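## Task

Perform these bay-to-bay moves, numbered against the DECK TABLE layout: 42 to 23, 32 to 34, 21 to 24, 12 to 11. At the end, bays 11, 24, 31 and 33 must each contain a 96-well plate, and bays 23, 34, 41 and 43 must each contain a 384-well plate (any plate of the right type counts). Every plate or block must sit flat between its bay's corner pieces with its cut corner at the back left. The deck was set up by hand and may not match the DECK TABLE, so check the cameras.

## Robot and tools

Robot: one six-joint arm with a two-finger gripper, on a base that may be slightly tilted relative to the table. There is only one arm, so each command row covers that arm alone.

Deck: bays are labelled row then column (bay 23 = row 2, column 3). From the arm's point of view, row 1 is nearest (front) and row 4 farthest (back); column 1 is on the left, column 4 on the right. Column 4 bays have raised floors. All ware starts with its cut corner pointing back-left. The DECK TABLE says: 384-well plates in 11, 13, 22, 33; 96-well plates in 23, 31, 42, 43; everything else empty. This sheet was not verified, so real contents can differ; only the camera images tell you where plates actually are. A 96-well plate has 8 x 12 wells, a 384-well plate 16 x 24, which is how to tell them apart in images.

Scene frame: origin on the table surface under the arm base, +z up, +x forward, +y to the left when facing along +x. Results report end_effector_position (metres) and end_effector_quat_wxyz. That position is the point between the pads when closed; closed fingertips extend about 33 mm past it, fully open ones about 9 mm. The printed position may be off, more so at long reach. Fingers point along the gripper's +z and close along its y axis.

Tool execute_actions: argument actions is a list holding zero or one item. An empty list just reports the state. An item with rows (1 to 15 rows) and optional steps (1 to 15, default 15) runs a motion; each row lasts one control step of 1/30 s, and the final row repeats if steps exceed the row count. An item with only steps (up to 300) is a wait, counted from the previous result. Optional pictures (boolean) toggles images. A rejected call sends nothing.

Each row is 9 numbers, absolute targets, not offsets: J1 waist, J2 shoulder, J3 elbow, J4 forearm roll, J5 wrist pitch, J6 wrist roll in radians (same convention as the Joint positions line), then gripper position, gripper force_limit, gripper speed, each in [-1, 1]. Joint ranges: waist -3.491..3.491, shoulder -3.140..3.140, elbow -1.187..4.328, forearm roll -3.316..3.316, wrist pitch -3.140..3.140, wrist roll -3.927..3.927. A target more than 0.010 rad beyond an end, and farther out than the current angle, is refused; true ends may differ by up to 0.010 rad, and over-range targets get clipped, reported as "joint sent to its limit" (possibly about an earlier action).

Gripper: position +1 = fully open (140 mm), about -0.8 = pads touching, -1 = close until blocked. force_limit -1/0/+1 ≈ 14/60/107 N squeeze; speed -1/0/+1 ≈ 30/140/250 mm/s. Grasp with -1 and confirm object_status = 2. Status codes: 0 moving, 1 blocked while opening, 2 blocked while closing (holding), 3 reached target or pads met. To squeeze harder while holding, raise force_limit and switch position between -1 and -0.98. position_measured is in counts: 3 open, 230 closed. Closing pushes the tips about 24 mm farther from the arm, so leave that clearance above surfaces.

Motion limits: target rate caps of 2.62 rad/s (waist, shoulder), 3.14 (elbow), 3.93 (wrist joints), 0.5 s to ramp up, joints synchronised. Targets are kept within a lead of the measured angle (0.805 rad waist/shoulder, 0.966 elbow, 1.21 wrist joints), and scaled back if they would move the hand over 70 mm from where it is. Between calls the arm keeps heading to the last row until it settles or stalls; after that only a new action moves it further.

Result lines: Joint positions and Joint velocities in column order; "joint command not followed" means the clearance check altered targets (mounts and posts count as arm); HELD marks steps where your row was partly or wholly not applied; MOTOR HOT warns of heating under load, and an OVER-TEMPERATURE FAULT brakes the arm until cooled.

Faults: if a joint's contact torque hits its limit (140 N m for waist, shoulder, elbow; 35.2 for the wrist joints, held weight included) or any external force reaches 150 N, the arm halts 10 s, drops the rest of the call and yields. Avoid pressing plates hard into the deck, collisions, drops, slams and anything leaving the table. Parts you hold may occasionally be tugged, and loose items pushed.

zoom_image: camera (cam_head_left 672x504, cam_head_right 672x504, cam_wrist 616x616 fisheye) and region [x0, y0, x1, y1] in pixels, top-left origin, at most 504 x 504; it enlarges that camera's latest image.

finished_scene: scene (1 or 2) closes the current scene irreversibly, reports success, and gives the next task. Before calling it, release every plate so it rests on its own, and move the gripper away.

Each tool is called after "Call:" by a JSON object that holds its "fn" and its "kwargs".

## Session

Call:
{"fn": "execute_actions", "kwargs": {"actions": [{"rows":[[0.7093,0.2417,-0.2693,0.4163,-1.3073,0.782,1,-0.3,0]],"steps":15}], "pictures": false}}

Call:
{"fn": "execute_actions", "kwargs": {"actions": [{"steps":20}]}}

Call:
{"fn": "zoom_image", "kwargs": {"camera": "cam_wrist", "region": [130, 110, 450, 350]}}

Scene clock: 0.50 s of 15600.00 s.
end_effector_position=(+0.5067, -0.0264, +0.3170) position_measured=3 object_status=3 end_effector_quat_wxyz=(-0.033, +0.999, -0.018, -0.025)
Joint positions: [ 0.631  0.222 -0.183  0.342 -1.369  0.876]
Joint velocities: [ 0.877  0.223 -0.964  0.814  0.679 -1.034]
Steps of this call (steps 1 to 15: all 15 steps of this action). Readings (joint positions | what the end effector reports):
1: [0.266 0.131 0.217 -0.000 -1.654 1.310] | position_measured=3 object_status=3
2: [0.269 0.131 0.213 0.003 -1.652 1.306] | position_measured=3 object_status=3
4: [0.293 0.138 0.187 0.025 -1.633 1.277] | position_measured=3 object_status=3
8: [0.403 0.166 0.066 0.128 -1.547 1.146] | position_measured=3 object_status=3
15: the state above

Scene clock: 1.17 s of 15600.00 s.
end_effector_position=(+0.5024, +0.0000, +0.3009) position_measured=3 object_status=3 end_effector_quat_wxyz=(+0.001, +1.000, -0.002, -0.002)
Joint positions: [ 0.709  0.242 -0.269  0.416 -1.307  0.782]
Joint velocities: [ 0.001  0.001 -0.     0.     0.    -0.001]
Steps of this call (steps 1 to 20: the robot went on to your last target). Readings (joint positions | what the end effector reports):
1: [0.658 0.229 -0.213 0.368 -1.348 0.844] | position_measured=3 object_status=3
2: [0.679 0.234 -0.236 0.388 -1.331 0.818] | position_measured=3 object_status=3
4: [0.705 0.240 -0.264 0.412 -1.311 0.788] | position_measured=3 object_status=3
8: [0.709 0.242 -0.269 0.416 -1.307 0.782] | position_measured=3 object_status=3
20: the state above

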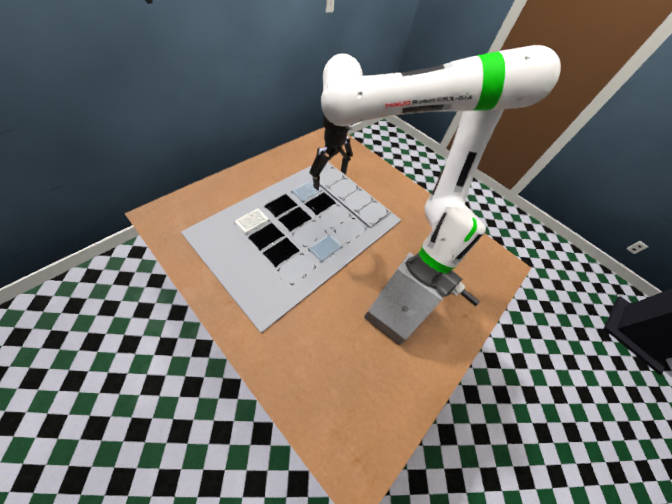

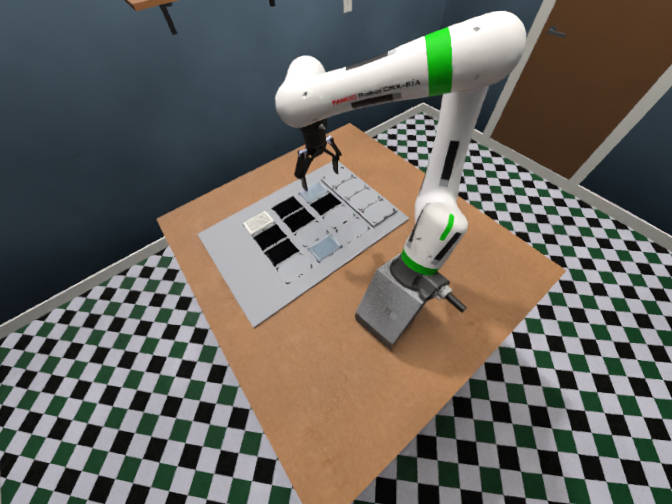

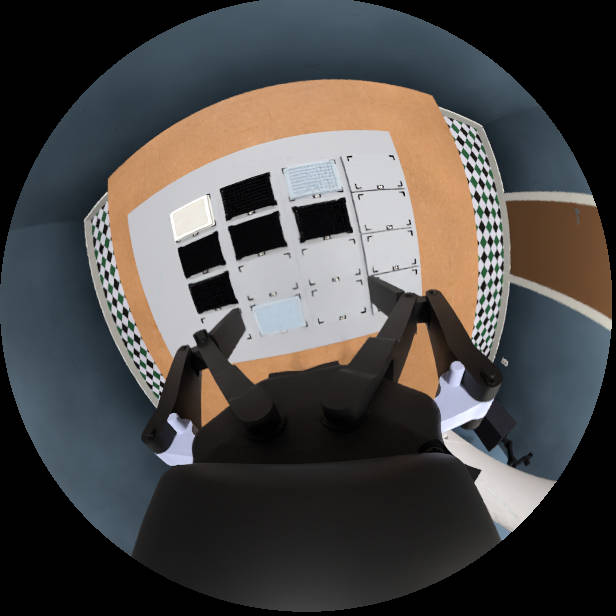

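Region (130, 110, 450, 350) of cam_wrist's 616x616 image, scaled by 1.575, with more detail than that image has; it fills the top 378 rows of this view, and the rest is white.

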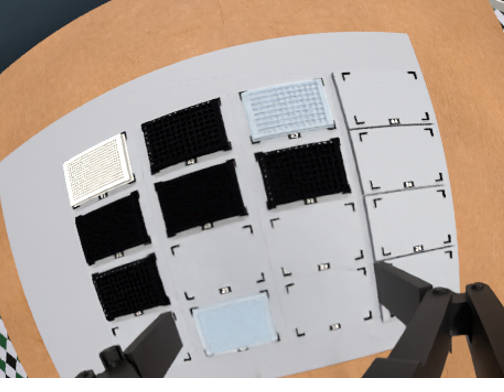

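Call:
{"fn": "zoom_image", "kwargs": {"camera": "cam_wrist", "region": [165, 160, 305, 320]}}

Call:
{"fn": "zoom_image", "kwargs": {"camera": "cam_wrist", "region": [220, 150, 370, 270]}}

Region (165, 160, 305, 320) of cam_wrist's 616x616 image, scaled by 3.150, with more detail than that image has; it fills the left 441 columns of this view, and the rest is white.

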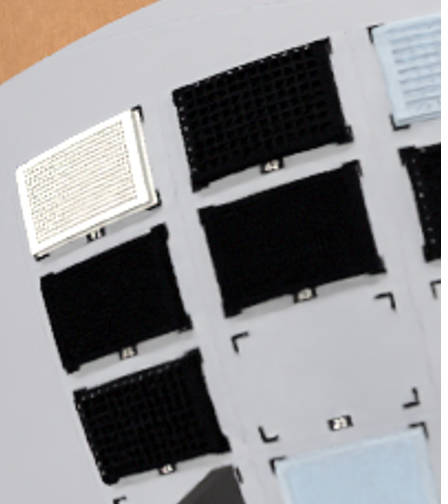

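Region (220, 150, 370, 270) of cam_wrist's 616x616 image, scaled by 3.360, with more detail than that image has; it fills the top 403 rows of this view, and the rest is white.

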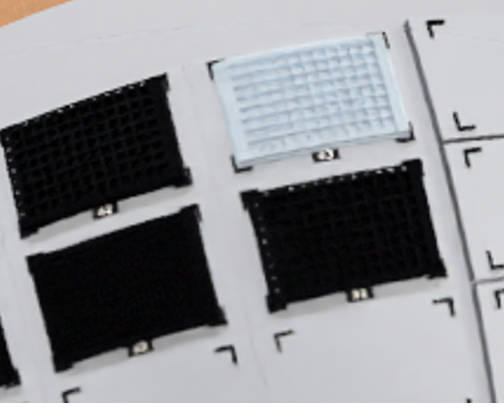

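Call:
{"fn": "execute_actions", "kwargs": {"actions": [{"rows":[[0.856,0.887,-0.178,0.492,-0.851,0.403,1,-0.3,-0.3]],"steps":15}], "pictures": false}}

Call:
{"fn": "execute_actions", "kwargs": {"actions": [{"steps":22}], "pictures": false}}

Call:
{"fn": "execute_actions", "kwargs": {"actions": [{"rows":[[0.84,0.9186,-0.1858,0.5187,-0.8132,0.3847,1,-0.3,-0.3]],"steps":10}]}}

Call:
{"fn": "zoom_image", "kwargs": {"camera": "cam_wrist", "region": [200, 220, 420, 380]}}

Scene clock: 30.10 s of 15600.00 s.
end_effector_position=(+0.5297, +0.1365, +0.1928) position_measured=3 object_status=3 end_effector_quat_wxyz=(+0.005, +1.000, -0.003, +0.004)
Joint positions: [ 0.785  0.573 -0.223  0.455 -1.073  0.588]
Joint velocities: [ 0.189  0.836  0.118  0.098  0.585 -0.486]
Steps of this call (steps 1 to 15: the robot went on to your last target; steps 16 to 90: nothing new was sent; then 25.43 s passed at rest; steps 91 to 105: all 15 steps of this action). Readings (joint positions | what the end effector reports):
91: [0.709 0.242 -0.269 0.416 -1.307 0.782] | position_measured=3 object_status=3
92: [0.710 0.245 -0.269 0.416 -1.305 0.780] | position_measured=3 object_status=3
94: [0.715 0.269 -0.266 0.419 -1.288 0.766] | position_measured=3 object_status=3
98: [0.739 0.374 -0.251 0.432 -1.214 0.704] | position_measured=3 object_status=3
105: the state above

Scene clock: 30.83 s of 15600.00 s.
end_effector_position=(+0.5043, +0.2543, +0.0664) position_measured=3 object_status=3 end_effector_quat_wxyz=(+0.001, +1.000, -0.002, -0.002)
Joint positions: [ 0.856  0.887 -0.178  0.492 -0.851  0.403]
Joint velocities: [-0.001  0.001 -0.    -0.    -0.001 -0.   ]
Steps of this call (steps 1 to 22: the robot went on to your last target). Readings (joint positions | what the end effector reports):
1: [0.791 0.601 -0.219 0.458 -1.053 0.571] | position_measured=3 object_status=3
2: [0.797 0.629 -0.215 0.462 -1.033 0.555] | position_measured=3 object_status=3
4: [0.810 0.685 -0.207 0.468 -0.994 0.522] | position_measured=3 object_status=3
8: [0.835 0.796 -0.191 0.481 -0.915 0.456] | position_measured=3 object_status=3
22: the state above

Scene clock: 31.17 s of 15600.00 s.
end_effector_position=(+0.5046, +0.2543, +0.0455) position_measured=3 object_status=3 end_effector_quat_wxyz=(+0.001, +1.000, -0.002, -0.002)
Joint positions: [ 0.84   0.919 -0.186  0.519 -0.813  0.385]
Joint velocities: [-0.    -0.001  0.002  0.    -0.001 -0.001]
Steps of this call (steps 1 to 10: all 10 steps of this action). Readings (joint positions | what the end effector reports):
1: [0.856 0.887 -0.178 0.492 -0.851 0.403] | position_measured=3 object_status=3
2: [0.855 0.890 -0.179 0.495 -0.847 0.401] | position_measured=3 object_status=3
4: [0.845 0.911 -0.184 0.512 -0.823 0.389] | position_measured=3 object_status=3
8: [0.840 0.919 -0.186 0.519 -0.813 0.385] | position_measured=3 object_status=3
10: the state above

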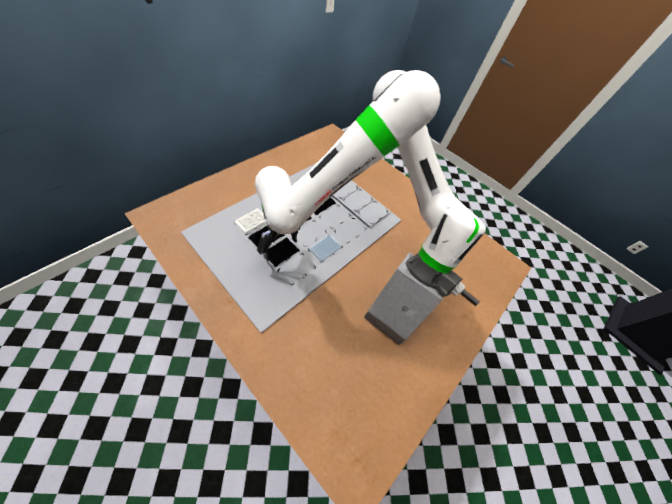

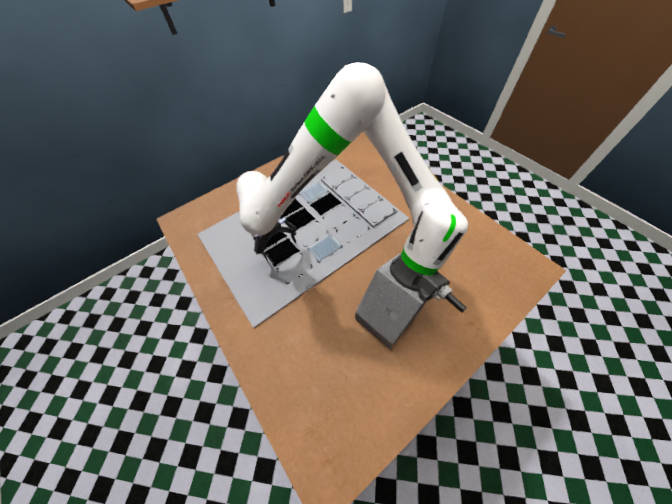

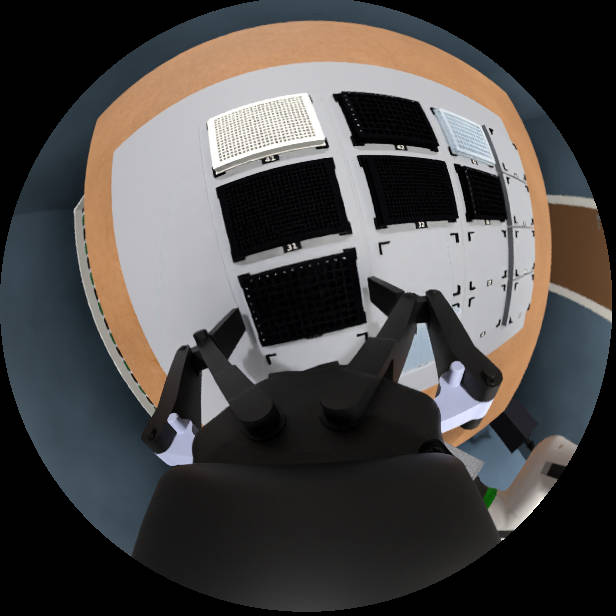

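Region (200, 220, 420, 380) of cam_wrist's 616x616 image, scaled by 2.291, with more detail than that image has; it fills the top 367 rows of this view, and the rest is white.

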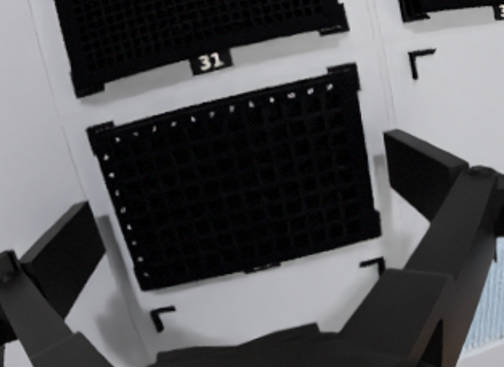

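Call:
{"fn": "execute_actions", "kwargs": {"actions": [{"rows":[[0.8319,0.9343,-0.1897,0.5321,-0.7942,0.3756,1,-0.3,-0.5],[0.8319,0.9343,-0.1897,0.5321,-0.7942,0.3756,1,-0.3,-0.5],[0.8319,0.9343,-0.1897,0.5321,-0.7942,0.3756,1,-0.3,-0.5],[0.8319,0.9343,-0.1897,0.5321,-0.7942,0.3756,1,-0.3,-0.5],[0.8319,0.9343,-0.1897,0.5321,-0.7942,0.3756,-1,-0.3,-0.5]],"steps":15}], "pictures": false}}

Call:
{"fn": "execute_actions", "kwargs": {"actions": [{"steps":5}], "pictures": false}}

Call:
{"fn": "execute_actions", "kwargs": {"actions": [{"rows":[[0.856,0.887,-0.178,0.492,-0.851,0.403,-1,-0.3,-0.5]],"steps":9}], "pictures": false}}

Call:
{"fn": "execute_actions", "kwargs": {"actions": [{"rows":[[1.0065,0.7925,-0.4375,0.4862,-0.734,0.2163,-1,-0.3,-0.5]],"steps":15}], "pictures": false}}

Call:
{"fn": "execute_actions", "kwargs": {"actions": [{"rows":[[0.9846,0.8286,-0.4575,0.5332,-0.6823,0.1821,-1,-0.3,-0.5]],"steps":11}]}}

Call:
{"fn": "zoom_image", "kwargs": {"camera": "cam_wrist", "region": [200, 220, 420, 380]}}

Scene clock: 49.70 s of 15600.00 s.
end_effector_position=(+0.5047, +0.2542, +0.0352) position_measured=37 object_status=0 end_effector_quat_wxyz=(+0.001, +1.000, -0.002, -0.002)
Joint positions: [ 0.832  0.934 -0.19   0.532 -0.794  0.376]
Joint velocities: [ 0.002 -0.001  0.     0.    -0.     0.   ]
Steps of this call (steps 1 to 15: the robot went on to your last target; steps 16 to 90: nothing new was sent; then 15.03 s passed at rest; steps 91 to 105: all 15 steps of this action). Readings (joint positions | what the end effector reports):
91: [0.840 0.919 -0.186 0.519 -0.813 0.385] | position_measured=3 object_status=3
92: [0.838 0.922 -0.186 0.521 -0.809 0.383] | position_measured=3 object_status=3
94: [0.832 0.934 -0.190 0.531 -0.795 0.376] | position_measured=3 object_status=3
98: [0.832 0.934 -0.190 0.532 -0.794 0.376] | position_measured=15 object_status=0
105: the state above

Scene clock: 49.87 s of 15600.00 s.
end_effector_position=(+0.5046, +0.2542, +0.0351) position_measured=37 object_status=2 end_effector_quat_wxyz=(+0.001, +1.000, -0.002, -0.002)
Joint positions: [ 0.832  0.934 -0.19   0.532 -0.794  0.376]
Joint velocities: [ 0.     0.001  0.     0.    -0.     0.   ]
Steps of this call (steps 1 to 5: the robot went on to your last target). Readings (joint positions | what the end effector reports):
1: [0.832 0.934 -0.190 0.532 -0.794 0.376] | position_measured=37 object_status=0
2: [0.832 0.934 -0.190 0.532 -0.794 0.376] | position_measured=37 object_status=0
4: [0.832 0.934 -0.190 0.532 -0.794 0.376] | position_measured=37 object_status=2
5: the state above

Scene clock: 50.17 s of 15600.00 s.
end_effector_position=(+0.5042, +0.2543, +0.0664) position_measured=38 object_status=2 end_effector_quat_wxyz=(+0.000, +1.000, -0.002, -0.003)
Joint positions: [ 0.856  0.887 -0.178  0.492 -0.851  0.403]
Joint velocities: [ 0.     0.001  0.    -0.    -0.001  0.001]
Steps of this call (steps 1 to 9: all 9 steps of this action). Readings (joint positions | what the end effector reports):
1: [0.832 0.934 -0.190 0.532 -0.794 0.376] | position_measured=37 object_status=2
2: [0.833 0.931 -0.189 0.530 -0.798 0.377] | position_measured=37 object_status=2
4: [0.845 0.908 -0.183 0.510 -0.825 0.391] | position_measured=38 object_status=2
8: [0.856 0.887 -0.178 0.492 -0.851 0.403] | position_measured=38 object_status=2
9: the state above

Scene clock: 50.67 s of 15600.00 s.
end_effector_position=(+0.3982, +0.2581, +0.0652) position_measured=38 object_status=2 end_effector_quat_wxyz=(+0.000, +1.000, -0.002, -0.002)
Joint positions: [ 1.006  0.793 -0.437  0.486 -0.734  0.216]
Joint velocities: [-0.     0.001 -0.002  0.     0.001 -0.003]
Steps of this call (steps 1 to 15: all 15 steps of this action). Readings (joint positions | what the end effector reports):
1: [0.856 0.887 -0.178 0.492 -0.851 0.403] | position_measured=38 object_status=2
2: [0.858 0.886 -0.182 0.492 -0.850 0.400] | position_measured=38 object_status=2
4: [0.875 0.875 -0.211 0.491 -0.836 0.379] | position_measured=38 object_status=2
8: [0.950 0.828 -0.340 0.488 -0.778 0.286] | position_measured=38 object_status=2
15: the state above

Scene clock: 51.03 s of 15600.00 s.
end_effector_position=(+0.3973, +0.2557, +0.0421) position_measured=38 object_status=2 end_effector_quat_wxyz=(+0.001, +1.000, -0.002, -0.002)
Joint positions: [ 0.985  0.829 -0.458  0.533 -0.682  0.182]
Joint velocities: [-0.001 -0.001 -0.     0.003  0.    -0.   ]
Steps of this call (steps 1 to 11: all 11 steps of this action). Readings (joint positions | what the end effector reports):
1: [1.006 0.793 -0.437 0.486 -0.734 0.216] | position_measured=38 object_status=2
2: [1.005 0.796 -0.439 0.490 -0.729 0.213] | position_measured=38 object_status=2
4: [0.992 0.817 -0.451 0.518 -0.699 0.193] | position_measured=38 object_status=2
8: [0.985 0.829 -0.458 0.533 -0.682 0.182] | position_measured=38 object_status=2
11: the state above

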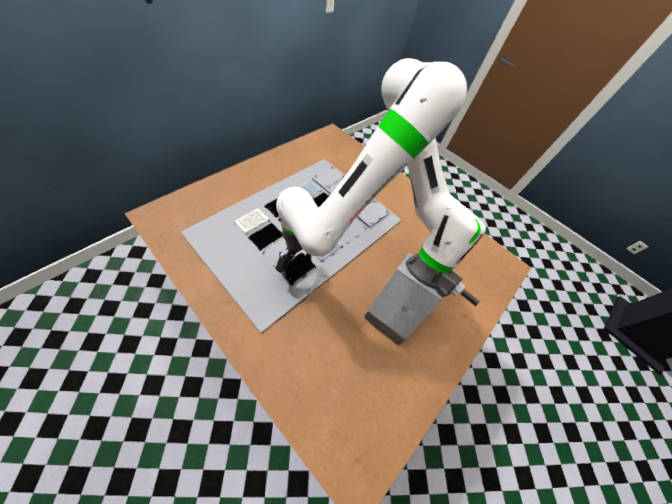

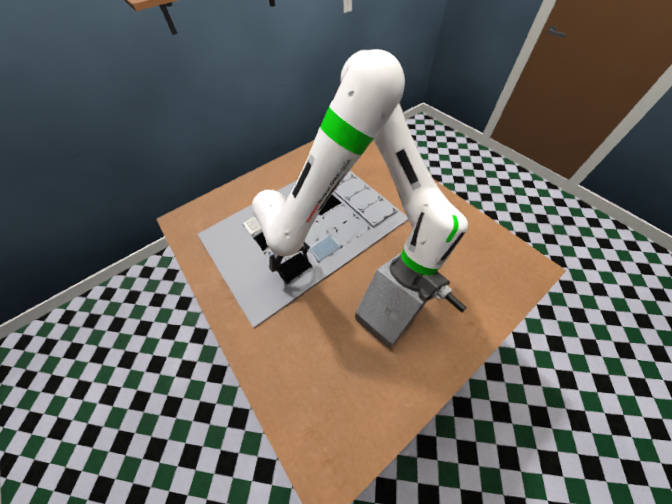

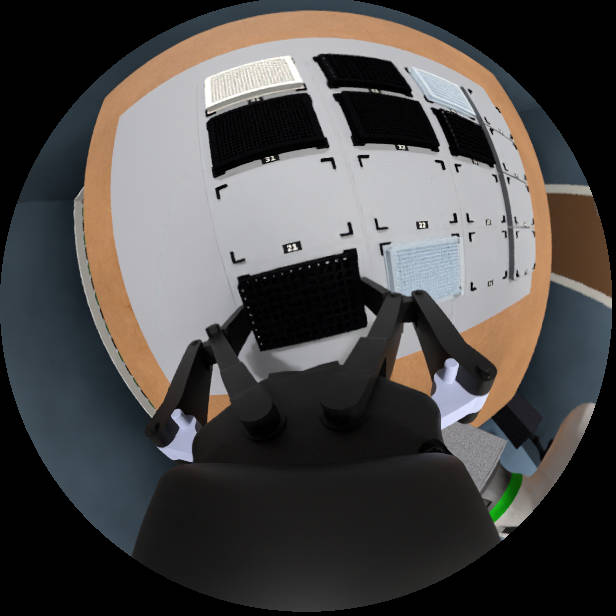

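Region (200, 220, 420, 380) of cam_wrist's 616x616 image, scaled by 2.291, with more detail than that image has; it fills the top 367 rows of this view, and the rest is white.

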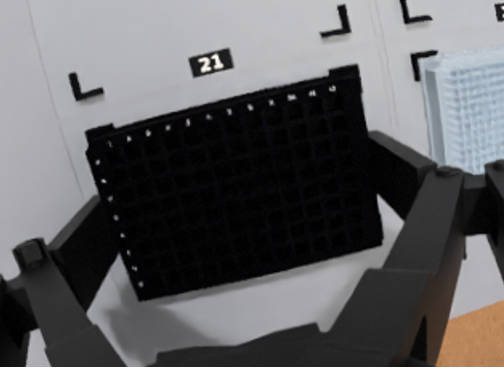

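Call:
{"fn": "execute_actions", "kwargs": {"actions": [{"rows":[[0.9785,0.8401,-0.4612,0.5462,-0.6678,0.1727,-1,-0.3,-0.5],[0.9785,0.8401,-0.4612,0.5462,-0.6678,0.1727,-1,-0.3,-0.5],[0.9785,0.8401,-0.4612,0.5462,-0.6678,0.1727,-1,-0.3,-0.5],[0.9785,0.8401,-0.4612,0.5462,-0.6678,0.1727,-1,-0.3,-0.5],[0.9785,0.8401,-0.4612,0.5462,-0.6678,0.1727,-1,-0.3,-0.5],[0.9785,0.8401,-0.4612,0.5462,-0.6678,0.1727,-1,-0.3,-0.5],[0.9785,0.8401,-0.4612,0.5462,-0.6678,0.1727,1,-0.3,-0.3]],"steps":15}]}}

Call:
{"fn": "zoom_image", "kwargs": {"camera": "cam_wrist", "region": [200, 220, 420, 380]}}

Call:
{"fn": "execute_actions", "kwargs": {"actions": [{"rows":[[1.0065,0.7925,-0.4375,0.4862,-0.734,0.2163,1,-0.3,-0.3]],"steps":9}], "pictures": false}}

Call:
{"fn": "execute_actions", "kwargs": {"actions": [{"rows":[[0.7532,0.4957,-0.7356,0.6428,-0.6877,0.3245,1,-0.3,-0.3]],"steps":15}], "pictures": false}}

Call:
{"fn": "execute_actions", "kwargs": {"actions": [{"steps":4}], "pictures": false}}

Call:
{"fn": "execute_actions", "kwargs": {"actions": [{"rows":[[0.6944,0.5701,-0.7625,0.7676,-0.5986,0.2378,1,-0.3,-0.3]],"steps":12}]}}

Call:
{"fn": "zoom_image", "kwargs": {"camera": "cam_wrist", "region": [200, 220, 420, 380]}}

Call:
{"fn": "execute_actions", "kwargs": {"actions": [{"rows":[[0.6944,0.5701,-0.7625,0.7676,-0.5986,0.2378,-1,-0.3,-0.5]],"steps":15}], "pictures": false}}

Call:
{"fn": "execute_actions", "kwargs": {"actions": [{"rows":[[0.7532,0.4957,-0.7356,0.6428,-0.6877,0.3245,-1,-0.3,-0.5]],"steps":10}], "pictures": false}}

Call:
{"fn": "execute_actions", "kwargs": {"actions": [{"rows":[[0.3401,0.4443,-0.5457,0.6852,-0.7627,0.7638,-1,-0.3,-0.5]],"steps":15}], "pictures": false}}

Call:
{"fn": "execute_actions", "kwargs": {"actions": [{"steps":8}], "pictures": false}}

Call:
{"fn": "execute_actions", "kwargs": {"actions": [{"rows":[[0.3055,0.486,-0.549,0.7343,-0.7155,0.735,-1,-0.3,-0.5]],"steps":11}]}}

Call:
{"fn": "zoom_image", "kwargs": {"camera": "cam_wrist", "region": [200, 220, 420, 380]}}

Scene clock: 69.93 s of 15600.00 s.
end_effector_position=(+0.3971, +0.2559, +0.0355) position_measured=3 object_status=0 end_effector_quat_wxyz=(+0.000, +1.000, -0.002, -0.002)
Joint positions: [ 0.978  0.84  -0.461  0.546 -0.668  0.173]
Joint velocities: [ 0.    -0.002 -0.001 -0.    -0.003  0.   ]
Steps of this call (steps 1 to 15: the robot went on to your last target; steps 16 to 90: nothing new was sent; then 15.40 s passed at rest; steps 91 to 105: all 15 steps of this action). Readings (joint positions | what the end effector reports):
91: [0.984 0.829 -0.457 0.533 -0.682 0.182] | position_measured=38 object_status=2
92: [0.983 0.832 -0.458 0.537 -0.678 0.179] | position_measured=38 object_status=2
94: [0.979 0.840 -0.461 0.545 -0.669 0.173] | position_measured=38 object_status=2
98: [0.978 0.840 -0.461 0.546 -0.668 0.173] | position_measured=38 object_status=0
105: the state above

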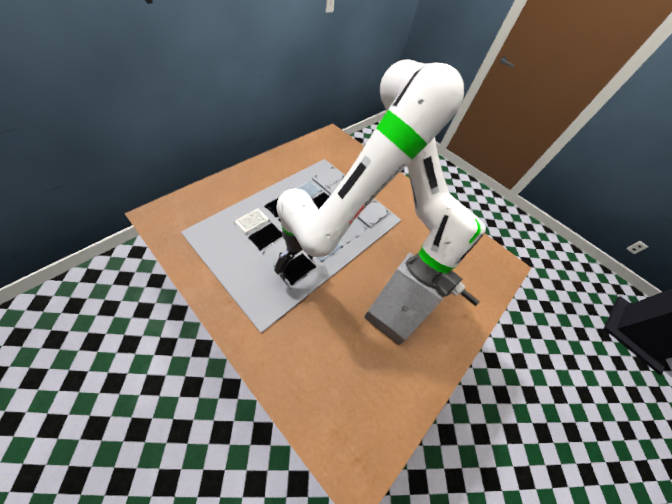

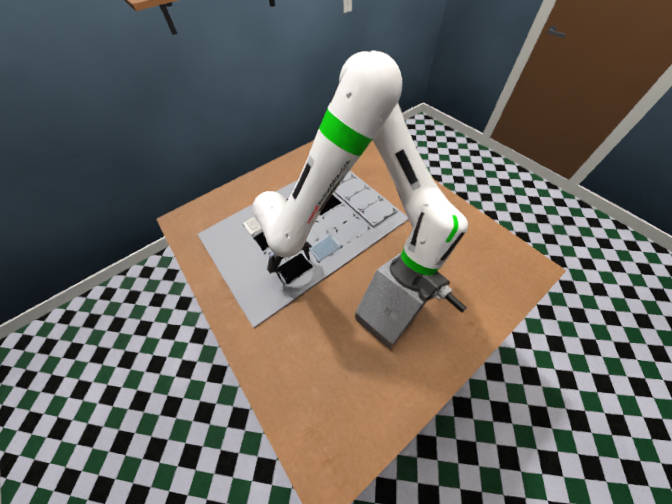

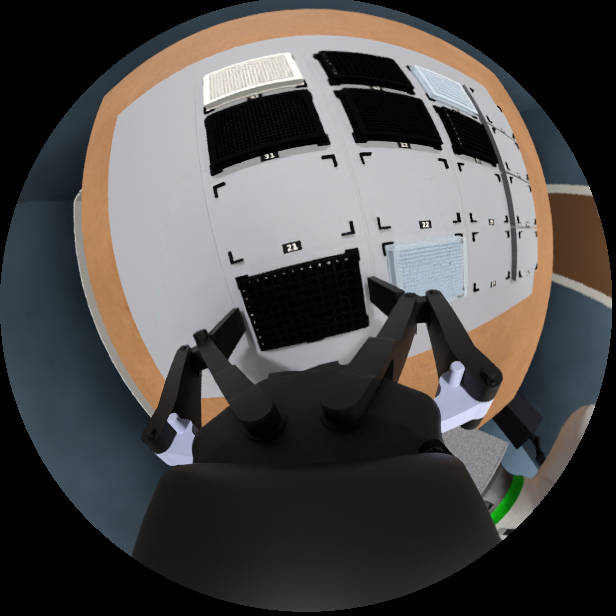

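Region (200, 220, 420, 380) of cam_wrist's 616x616 image, scaled by 2.291, with more detail than that image has; it fills the top 367 rows of this view, and the rest is white.

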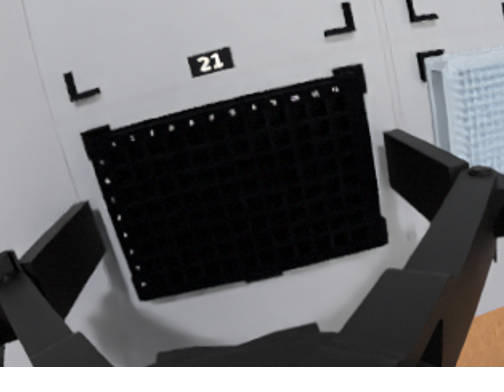

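Scene clock: 70.23 s of 15600.00 s.
end_effector_position=(+0.3980, +0.2580, +0.0651) position_measured=3 object_status=3 end_effector_quat_wxyz=(+0.001, +1.000, -0.002, -0.002)
Joint positions: [ 1.006  0.793 -0.438  0.486 -0.734  0.216]
Joint velocities: [-0.     0.    -0.    -0.    -0.004  0.001]
Steps of this call (steps 1 to 9: all 9 steps of this action). Readings (joint positions | what the end effector reports):
1: [0.978 0.840 -0.461 0.546 -0.668 0.173] | position_measured=3 object_status=0
2: [0.980 0.837 -0.460 0.542 -0.673 0.176] | position_measured=3 object_status=0
4: [0.994 0.814 -0.448 0.513 -0.705 0.197] | position_measured=3 object_status=0
8: [1.006 0.793 -0.438 0.486 -0.734 0.216] | position_measured=3 object_status=3
9: the state above

Scene clock: 70.73 s of 15600.00 s.
end_effector_position=(+0.3996, +0.0930, +0.0705) position_measured=3 object_status=3 end_effector_quat_wxyz=(+0.000, +1.000, -0.003, -0.002)
Joint positions: [ 0.759  0.503 -0.728  0.639 -0.689  0.322]
Joint velocities: [-0.222 -0.258 -0.258  0.136  0.041  0.093]
Steps of this call (steps 1 to 15: all 15 steps of this action). Readings (joint positions | what the end effector reports):
1: [1.006 0.792 -0.438 0.486 -0.734 0.216] | position_measured=3 object_status=3
2: [1.004 0.789 -0.441 0.487 -0.734 0.218] | position_measured=3 object_status=3
4: [0.984 0.765 -0.465 0.500 -0.730 0.226] | position_measured=3 object_status=3
8: [0.897 0.663 -0.567 0.554 -0.714 0.263] | position_measured=3 object_status=3
15: the state above

Scene clock: 70.87 s of 15600.00 s.
end_effector_position=(+0.3989, +0.0893, +0.0704) position_measured=3 object_status=3 end_effector_quat_wxyz=(+0.000, +1.000, -0.002, -0.002)
Joint positions: [ 0.753  0.496 -0.735  0.643 -0.688  0.324]
Joint velocities: [ 0.001 -0.002 -0.002 -0.    -0.001  0.   ]
Steps of this call (steps 1 to 4: the robot went on to your last target). Readings (joint positions | what the end effector reports):
1: [0.754 0.497 -0.734 0.642 -0.688 0.324] | position_measured=3 object_status=3
2: [0.753 0.496 -0.735 0.643 -0.688 0.324] | position_measured=3 object_status=3
4: the state above

Scene clock: 71.27 s of 15600.00 s.
end_effector_position=(+0.3987, +0.0902, +0.0345) position_measured=3 object_status=3 end_effector_quat_wxyz=(-0.000, +1.000, -0.003, -0.003)
Joint positions: [ 0.694  0.57  -0.762  0.768 -0.599  0.238]
Joint velocities: [ 0.     0.002  0.001  0.     0.002 -0.001]
Steps of this call (steps 1 to 12: all 12 steps of this action). Readings (joint positions | what the end effector reports):
1: [0.753 0.496 -0.736 0.643 -0.687 0.324] | position_measured=3 object_status=3
2: [0.751 0.499 -0.737 0.648 -0.684 0.321] | position_measured=3 object_status=3
4: [0.734 0.520 -0.744 0.684 -0.658 0.296] | position_measured=3 object_status=3
8: [0.695 0.569 -0.762 0.765 -0.600 0.240] | position_measured=3 object_status=3
12: the state above

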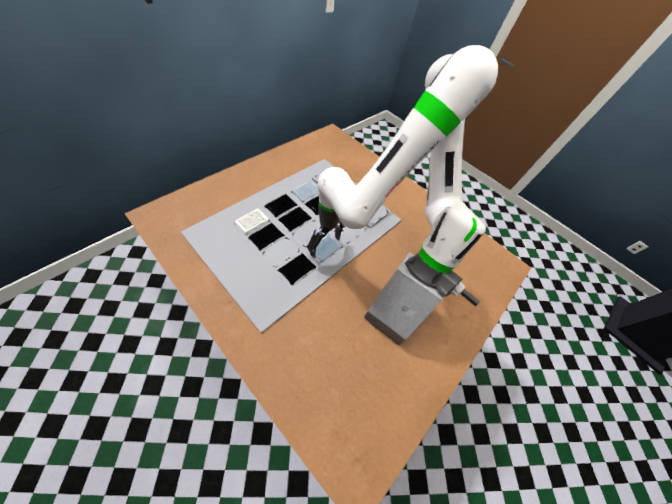

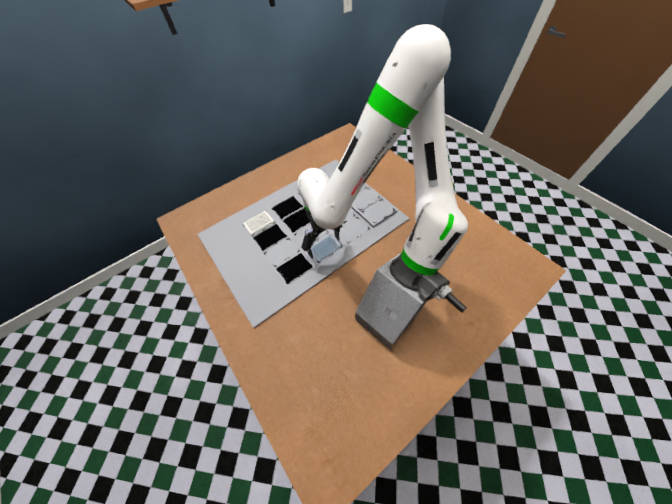

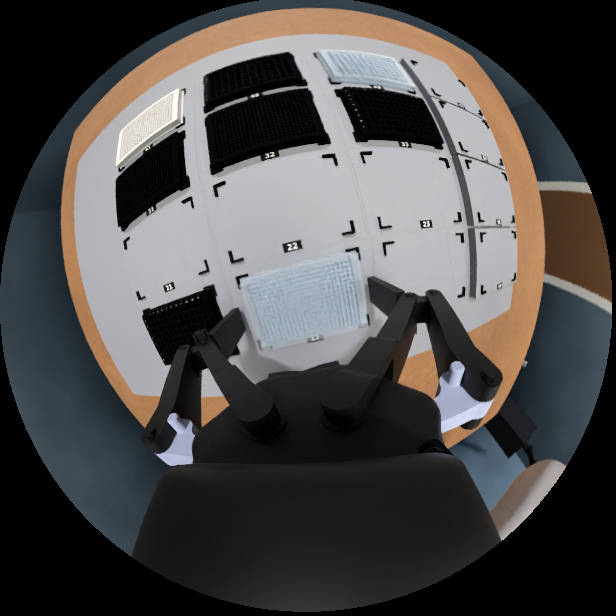

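Region (200, 220, 420, 380) of cam_wrist's 616x616 image, scaled by 2.291, with more detail than that image has; it fills the top 367 rows of this view, and the rest is white.

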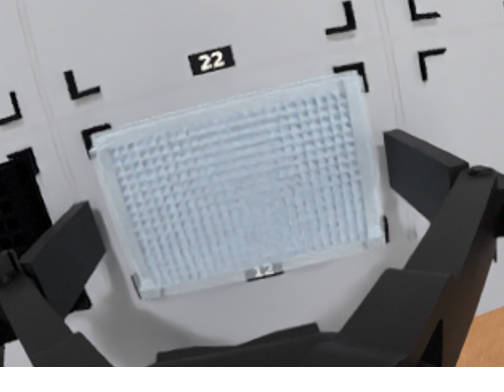

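Scene clock: 71.77 s of 15600.00 s.
end_effector_position=(+0.3985, +0.0901, +0.0344) position_measured=37 object_status=2 end_effector_quat_wxyz=(-0.000, +1.000, -0.003, -0.003)
Joint positions: [ 0.694  0.57  -0.763  0.768 -0.599  0.238]
Joint velocities: [-0.     0.     0.    -0.     0.003  0.   ]
Steps of this call (steps 1 to 15: all 15 steps of this action). Readings (joint positions | what the end effector reports):
1: [0.694 0.570 -0.762 0.768 -0.599 0.238] | position_measured=3 object_status=0
2: [0.694 0.570 -0.762 0.768 -0.599 0.238] | position_measured=5 object_status=0
4: [0.694 0.570 -0.762 0.768 -0.599 0.238] | position_measured=15 object_status=0
8: [0.694 0.570 -0.763 0.768 -0.599 0.238] | position_measured=33 object_status=0
15: the state above

Scene clock: 72.10 s of 15600.00 s.
end_effector_position=(+0.3988, +0.0892, +0.0703) position_measured=38 object_status=2 end_effector_quat_wxyz=(+0.000, +1.000, -0.002, -0.002)
Joint positions: [ 0.753  0.496 -0.736  0.643 -0.687  0.324]
Joint velocities: [-0.    -0.002  0.    -0.002 -0.004  0.003]
Steps of this call (steps 1 to 10: all 10 steps of this action). Readings (joint positions | what the end effector reports):
1: [0.694 0.570 -0.763 0.768 -0.599 0.238] | position_measured=37 object_status=2
2: [0.697 0.567 -0.762 0.763 -0.602 0.241] | position_measured=37 object_status=2
4: [0.713 0.546 -0.754 0.727 -0.627 0.266] | position_measured=38 object_status=2
8: [0.752 0.497 -0.736 0.645 -0.686 0.323] | position_measured=38 object_status=2
10: the state above

Scene clock: 72.60 s of 15600.00 s.
end_effector_position=(+0.4919, -0.0425, +0.0670) position_measured=38 object_status=2 end_effector_quat_wxyz=(-0.003, +1.000, -0.002, -0.002)
Joint positions: [ 0.407  0.453 -0.576  0.678 -0.751  0.693]
Joint velocities: [-0.793 -0.101  0.365  0.081 -0.144  0.836]
Steps of this call (steps 1 to 15: all 15 steps of this action). Readings (joint positions | what the end effector reports):
1: [0.753 0.496 -0.736 0.643 -0.688 0.325] | position_measured=38 object_status=2
2: [0.750 0.495 -0.734 0.643 -0.688 0.328] | position_measured=38 object_status=2
4: [0.726 0.492 -0.723 0.645 -0.693 0.354] | position_measured=38 object_status=2
8: [0.616 0.479 -0.672 0.657 -0.713 0.471] | position_measured=38 object_status=2
15: the state above

Scene clock: 72.87 s of 15600.00 s.
end_effector_position=(+0.5042, -0.0762, +0.0657) position_measured=38 object_status=2 end_effector_quat_wxyz=(+0.000, +1.000, -0.002, -0.002)
Joint positions: [ 0.34   0.444 -0.546  0.685 -0.763  0.764]
Joint velocities: [-0.     0.     0.002  0.001  0.     0.001]
Steps of this call (steps 1 to 8: the robot went on to your last target). Readings (joint positions | what the end effector reports):
1: [0.382 0.449 -0.565 0.681 -0.755 0.719] | position_measured=38 object_status=2
2: [0.363 0.447 -0.556 0.683 -0.759 0.739] | position_measured=38 object_status=2
4: [0.342 0.445 -0.547 0.685 -0.762 0.761] | position_measured=38 object_status=2
8: the state above

Scene clock: 73.23 s of 15600.00 s.
end_effector_position=(+0.5082, -0.0789, +0.0436) position_measured=38 object_status=2 end_effector_quat_wxyz=(+0.001, +1.000, -0.004, -0.001)
Joint positions: [ 0.305  0.486 -0.549  0.734 -0.716  0.735]
Joint velocities: [ 0.  0. -0. -0.  0.  0.]
Steps of this call (steps 1 to 11: all 11 steps of this action). Readings (joint positions | what the end effector reports):
1: [0.340 0.444 -0.546 0.685 -0.763 0.764] | position_measured=38 object_status=2
2: [0.337 0.447 -0.546 0.690 -0.759 0.762] | position_measured=38 object_status=2
4: [0.319 0.470 -0.547 0.716 -0.734 0.746] | position_measured=38 object_status=2
8: [0.305 0.486 -0.549 0.734 -0.716 0.735] | position_measured=38 object_status=2
11: the state above

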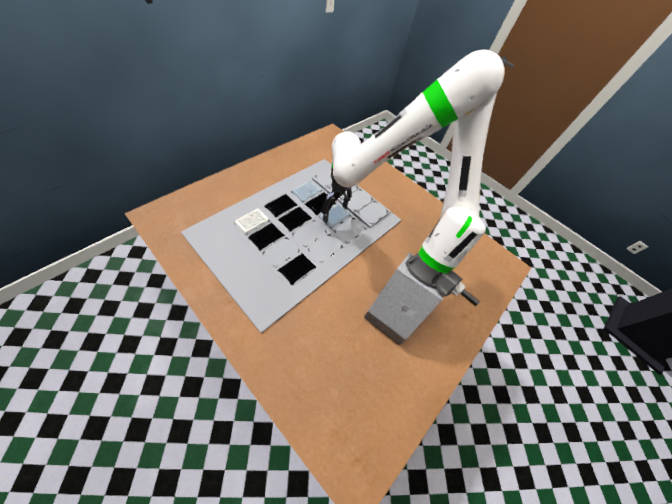

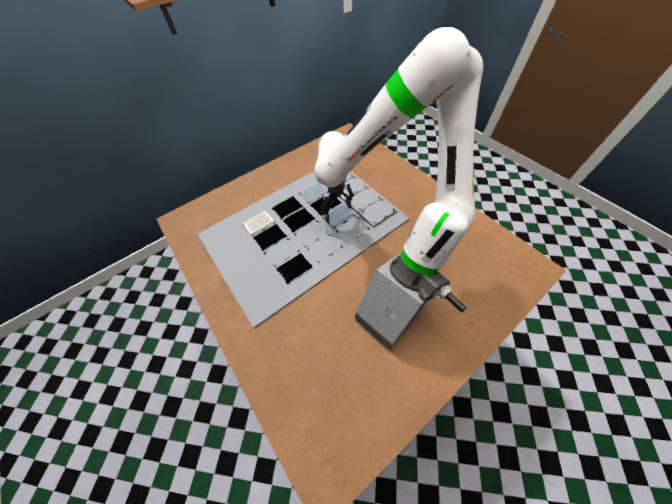

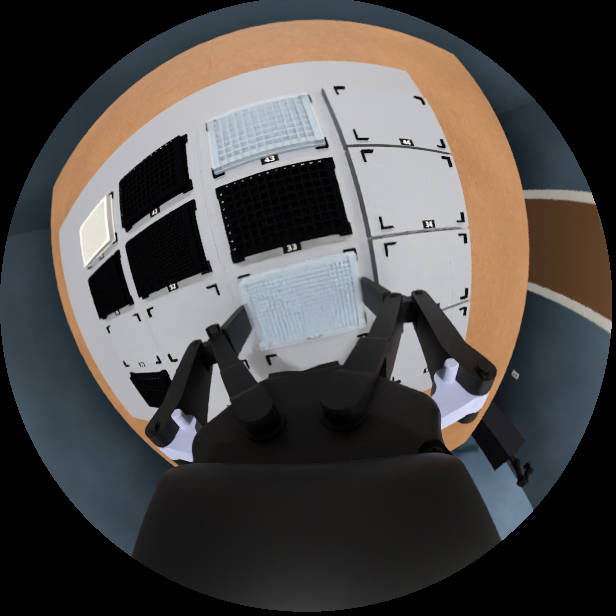

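Region (200, 220, 420, 380) of cam_wrist's 616x616 image, scaled by 2.291, with more detail than that image has; it fills the top 367 rows of this view, and the rest is white.

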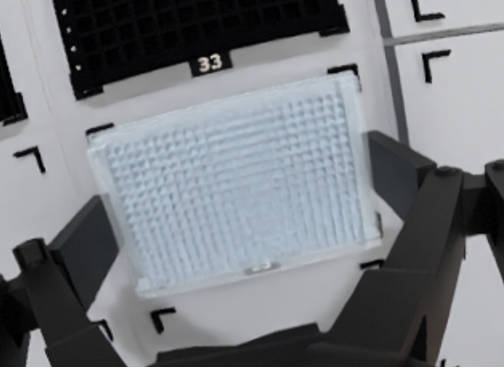

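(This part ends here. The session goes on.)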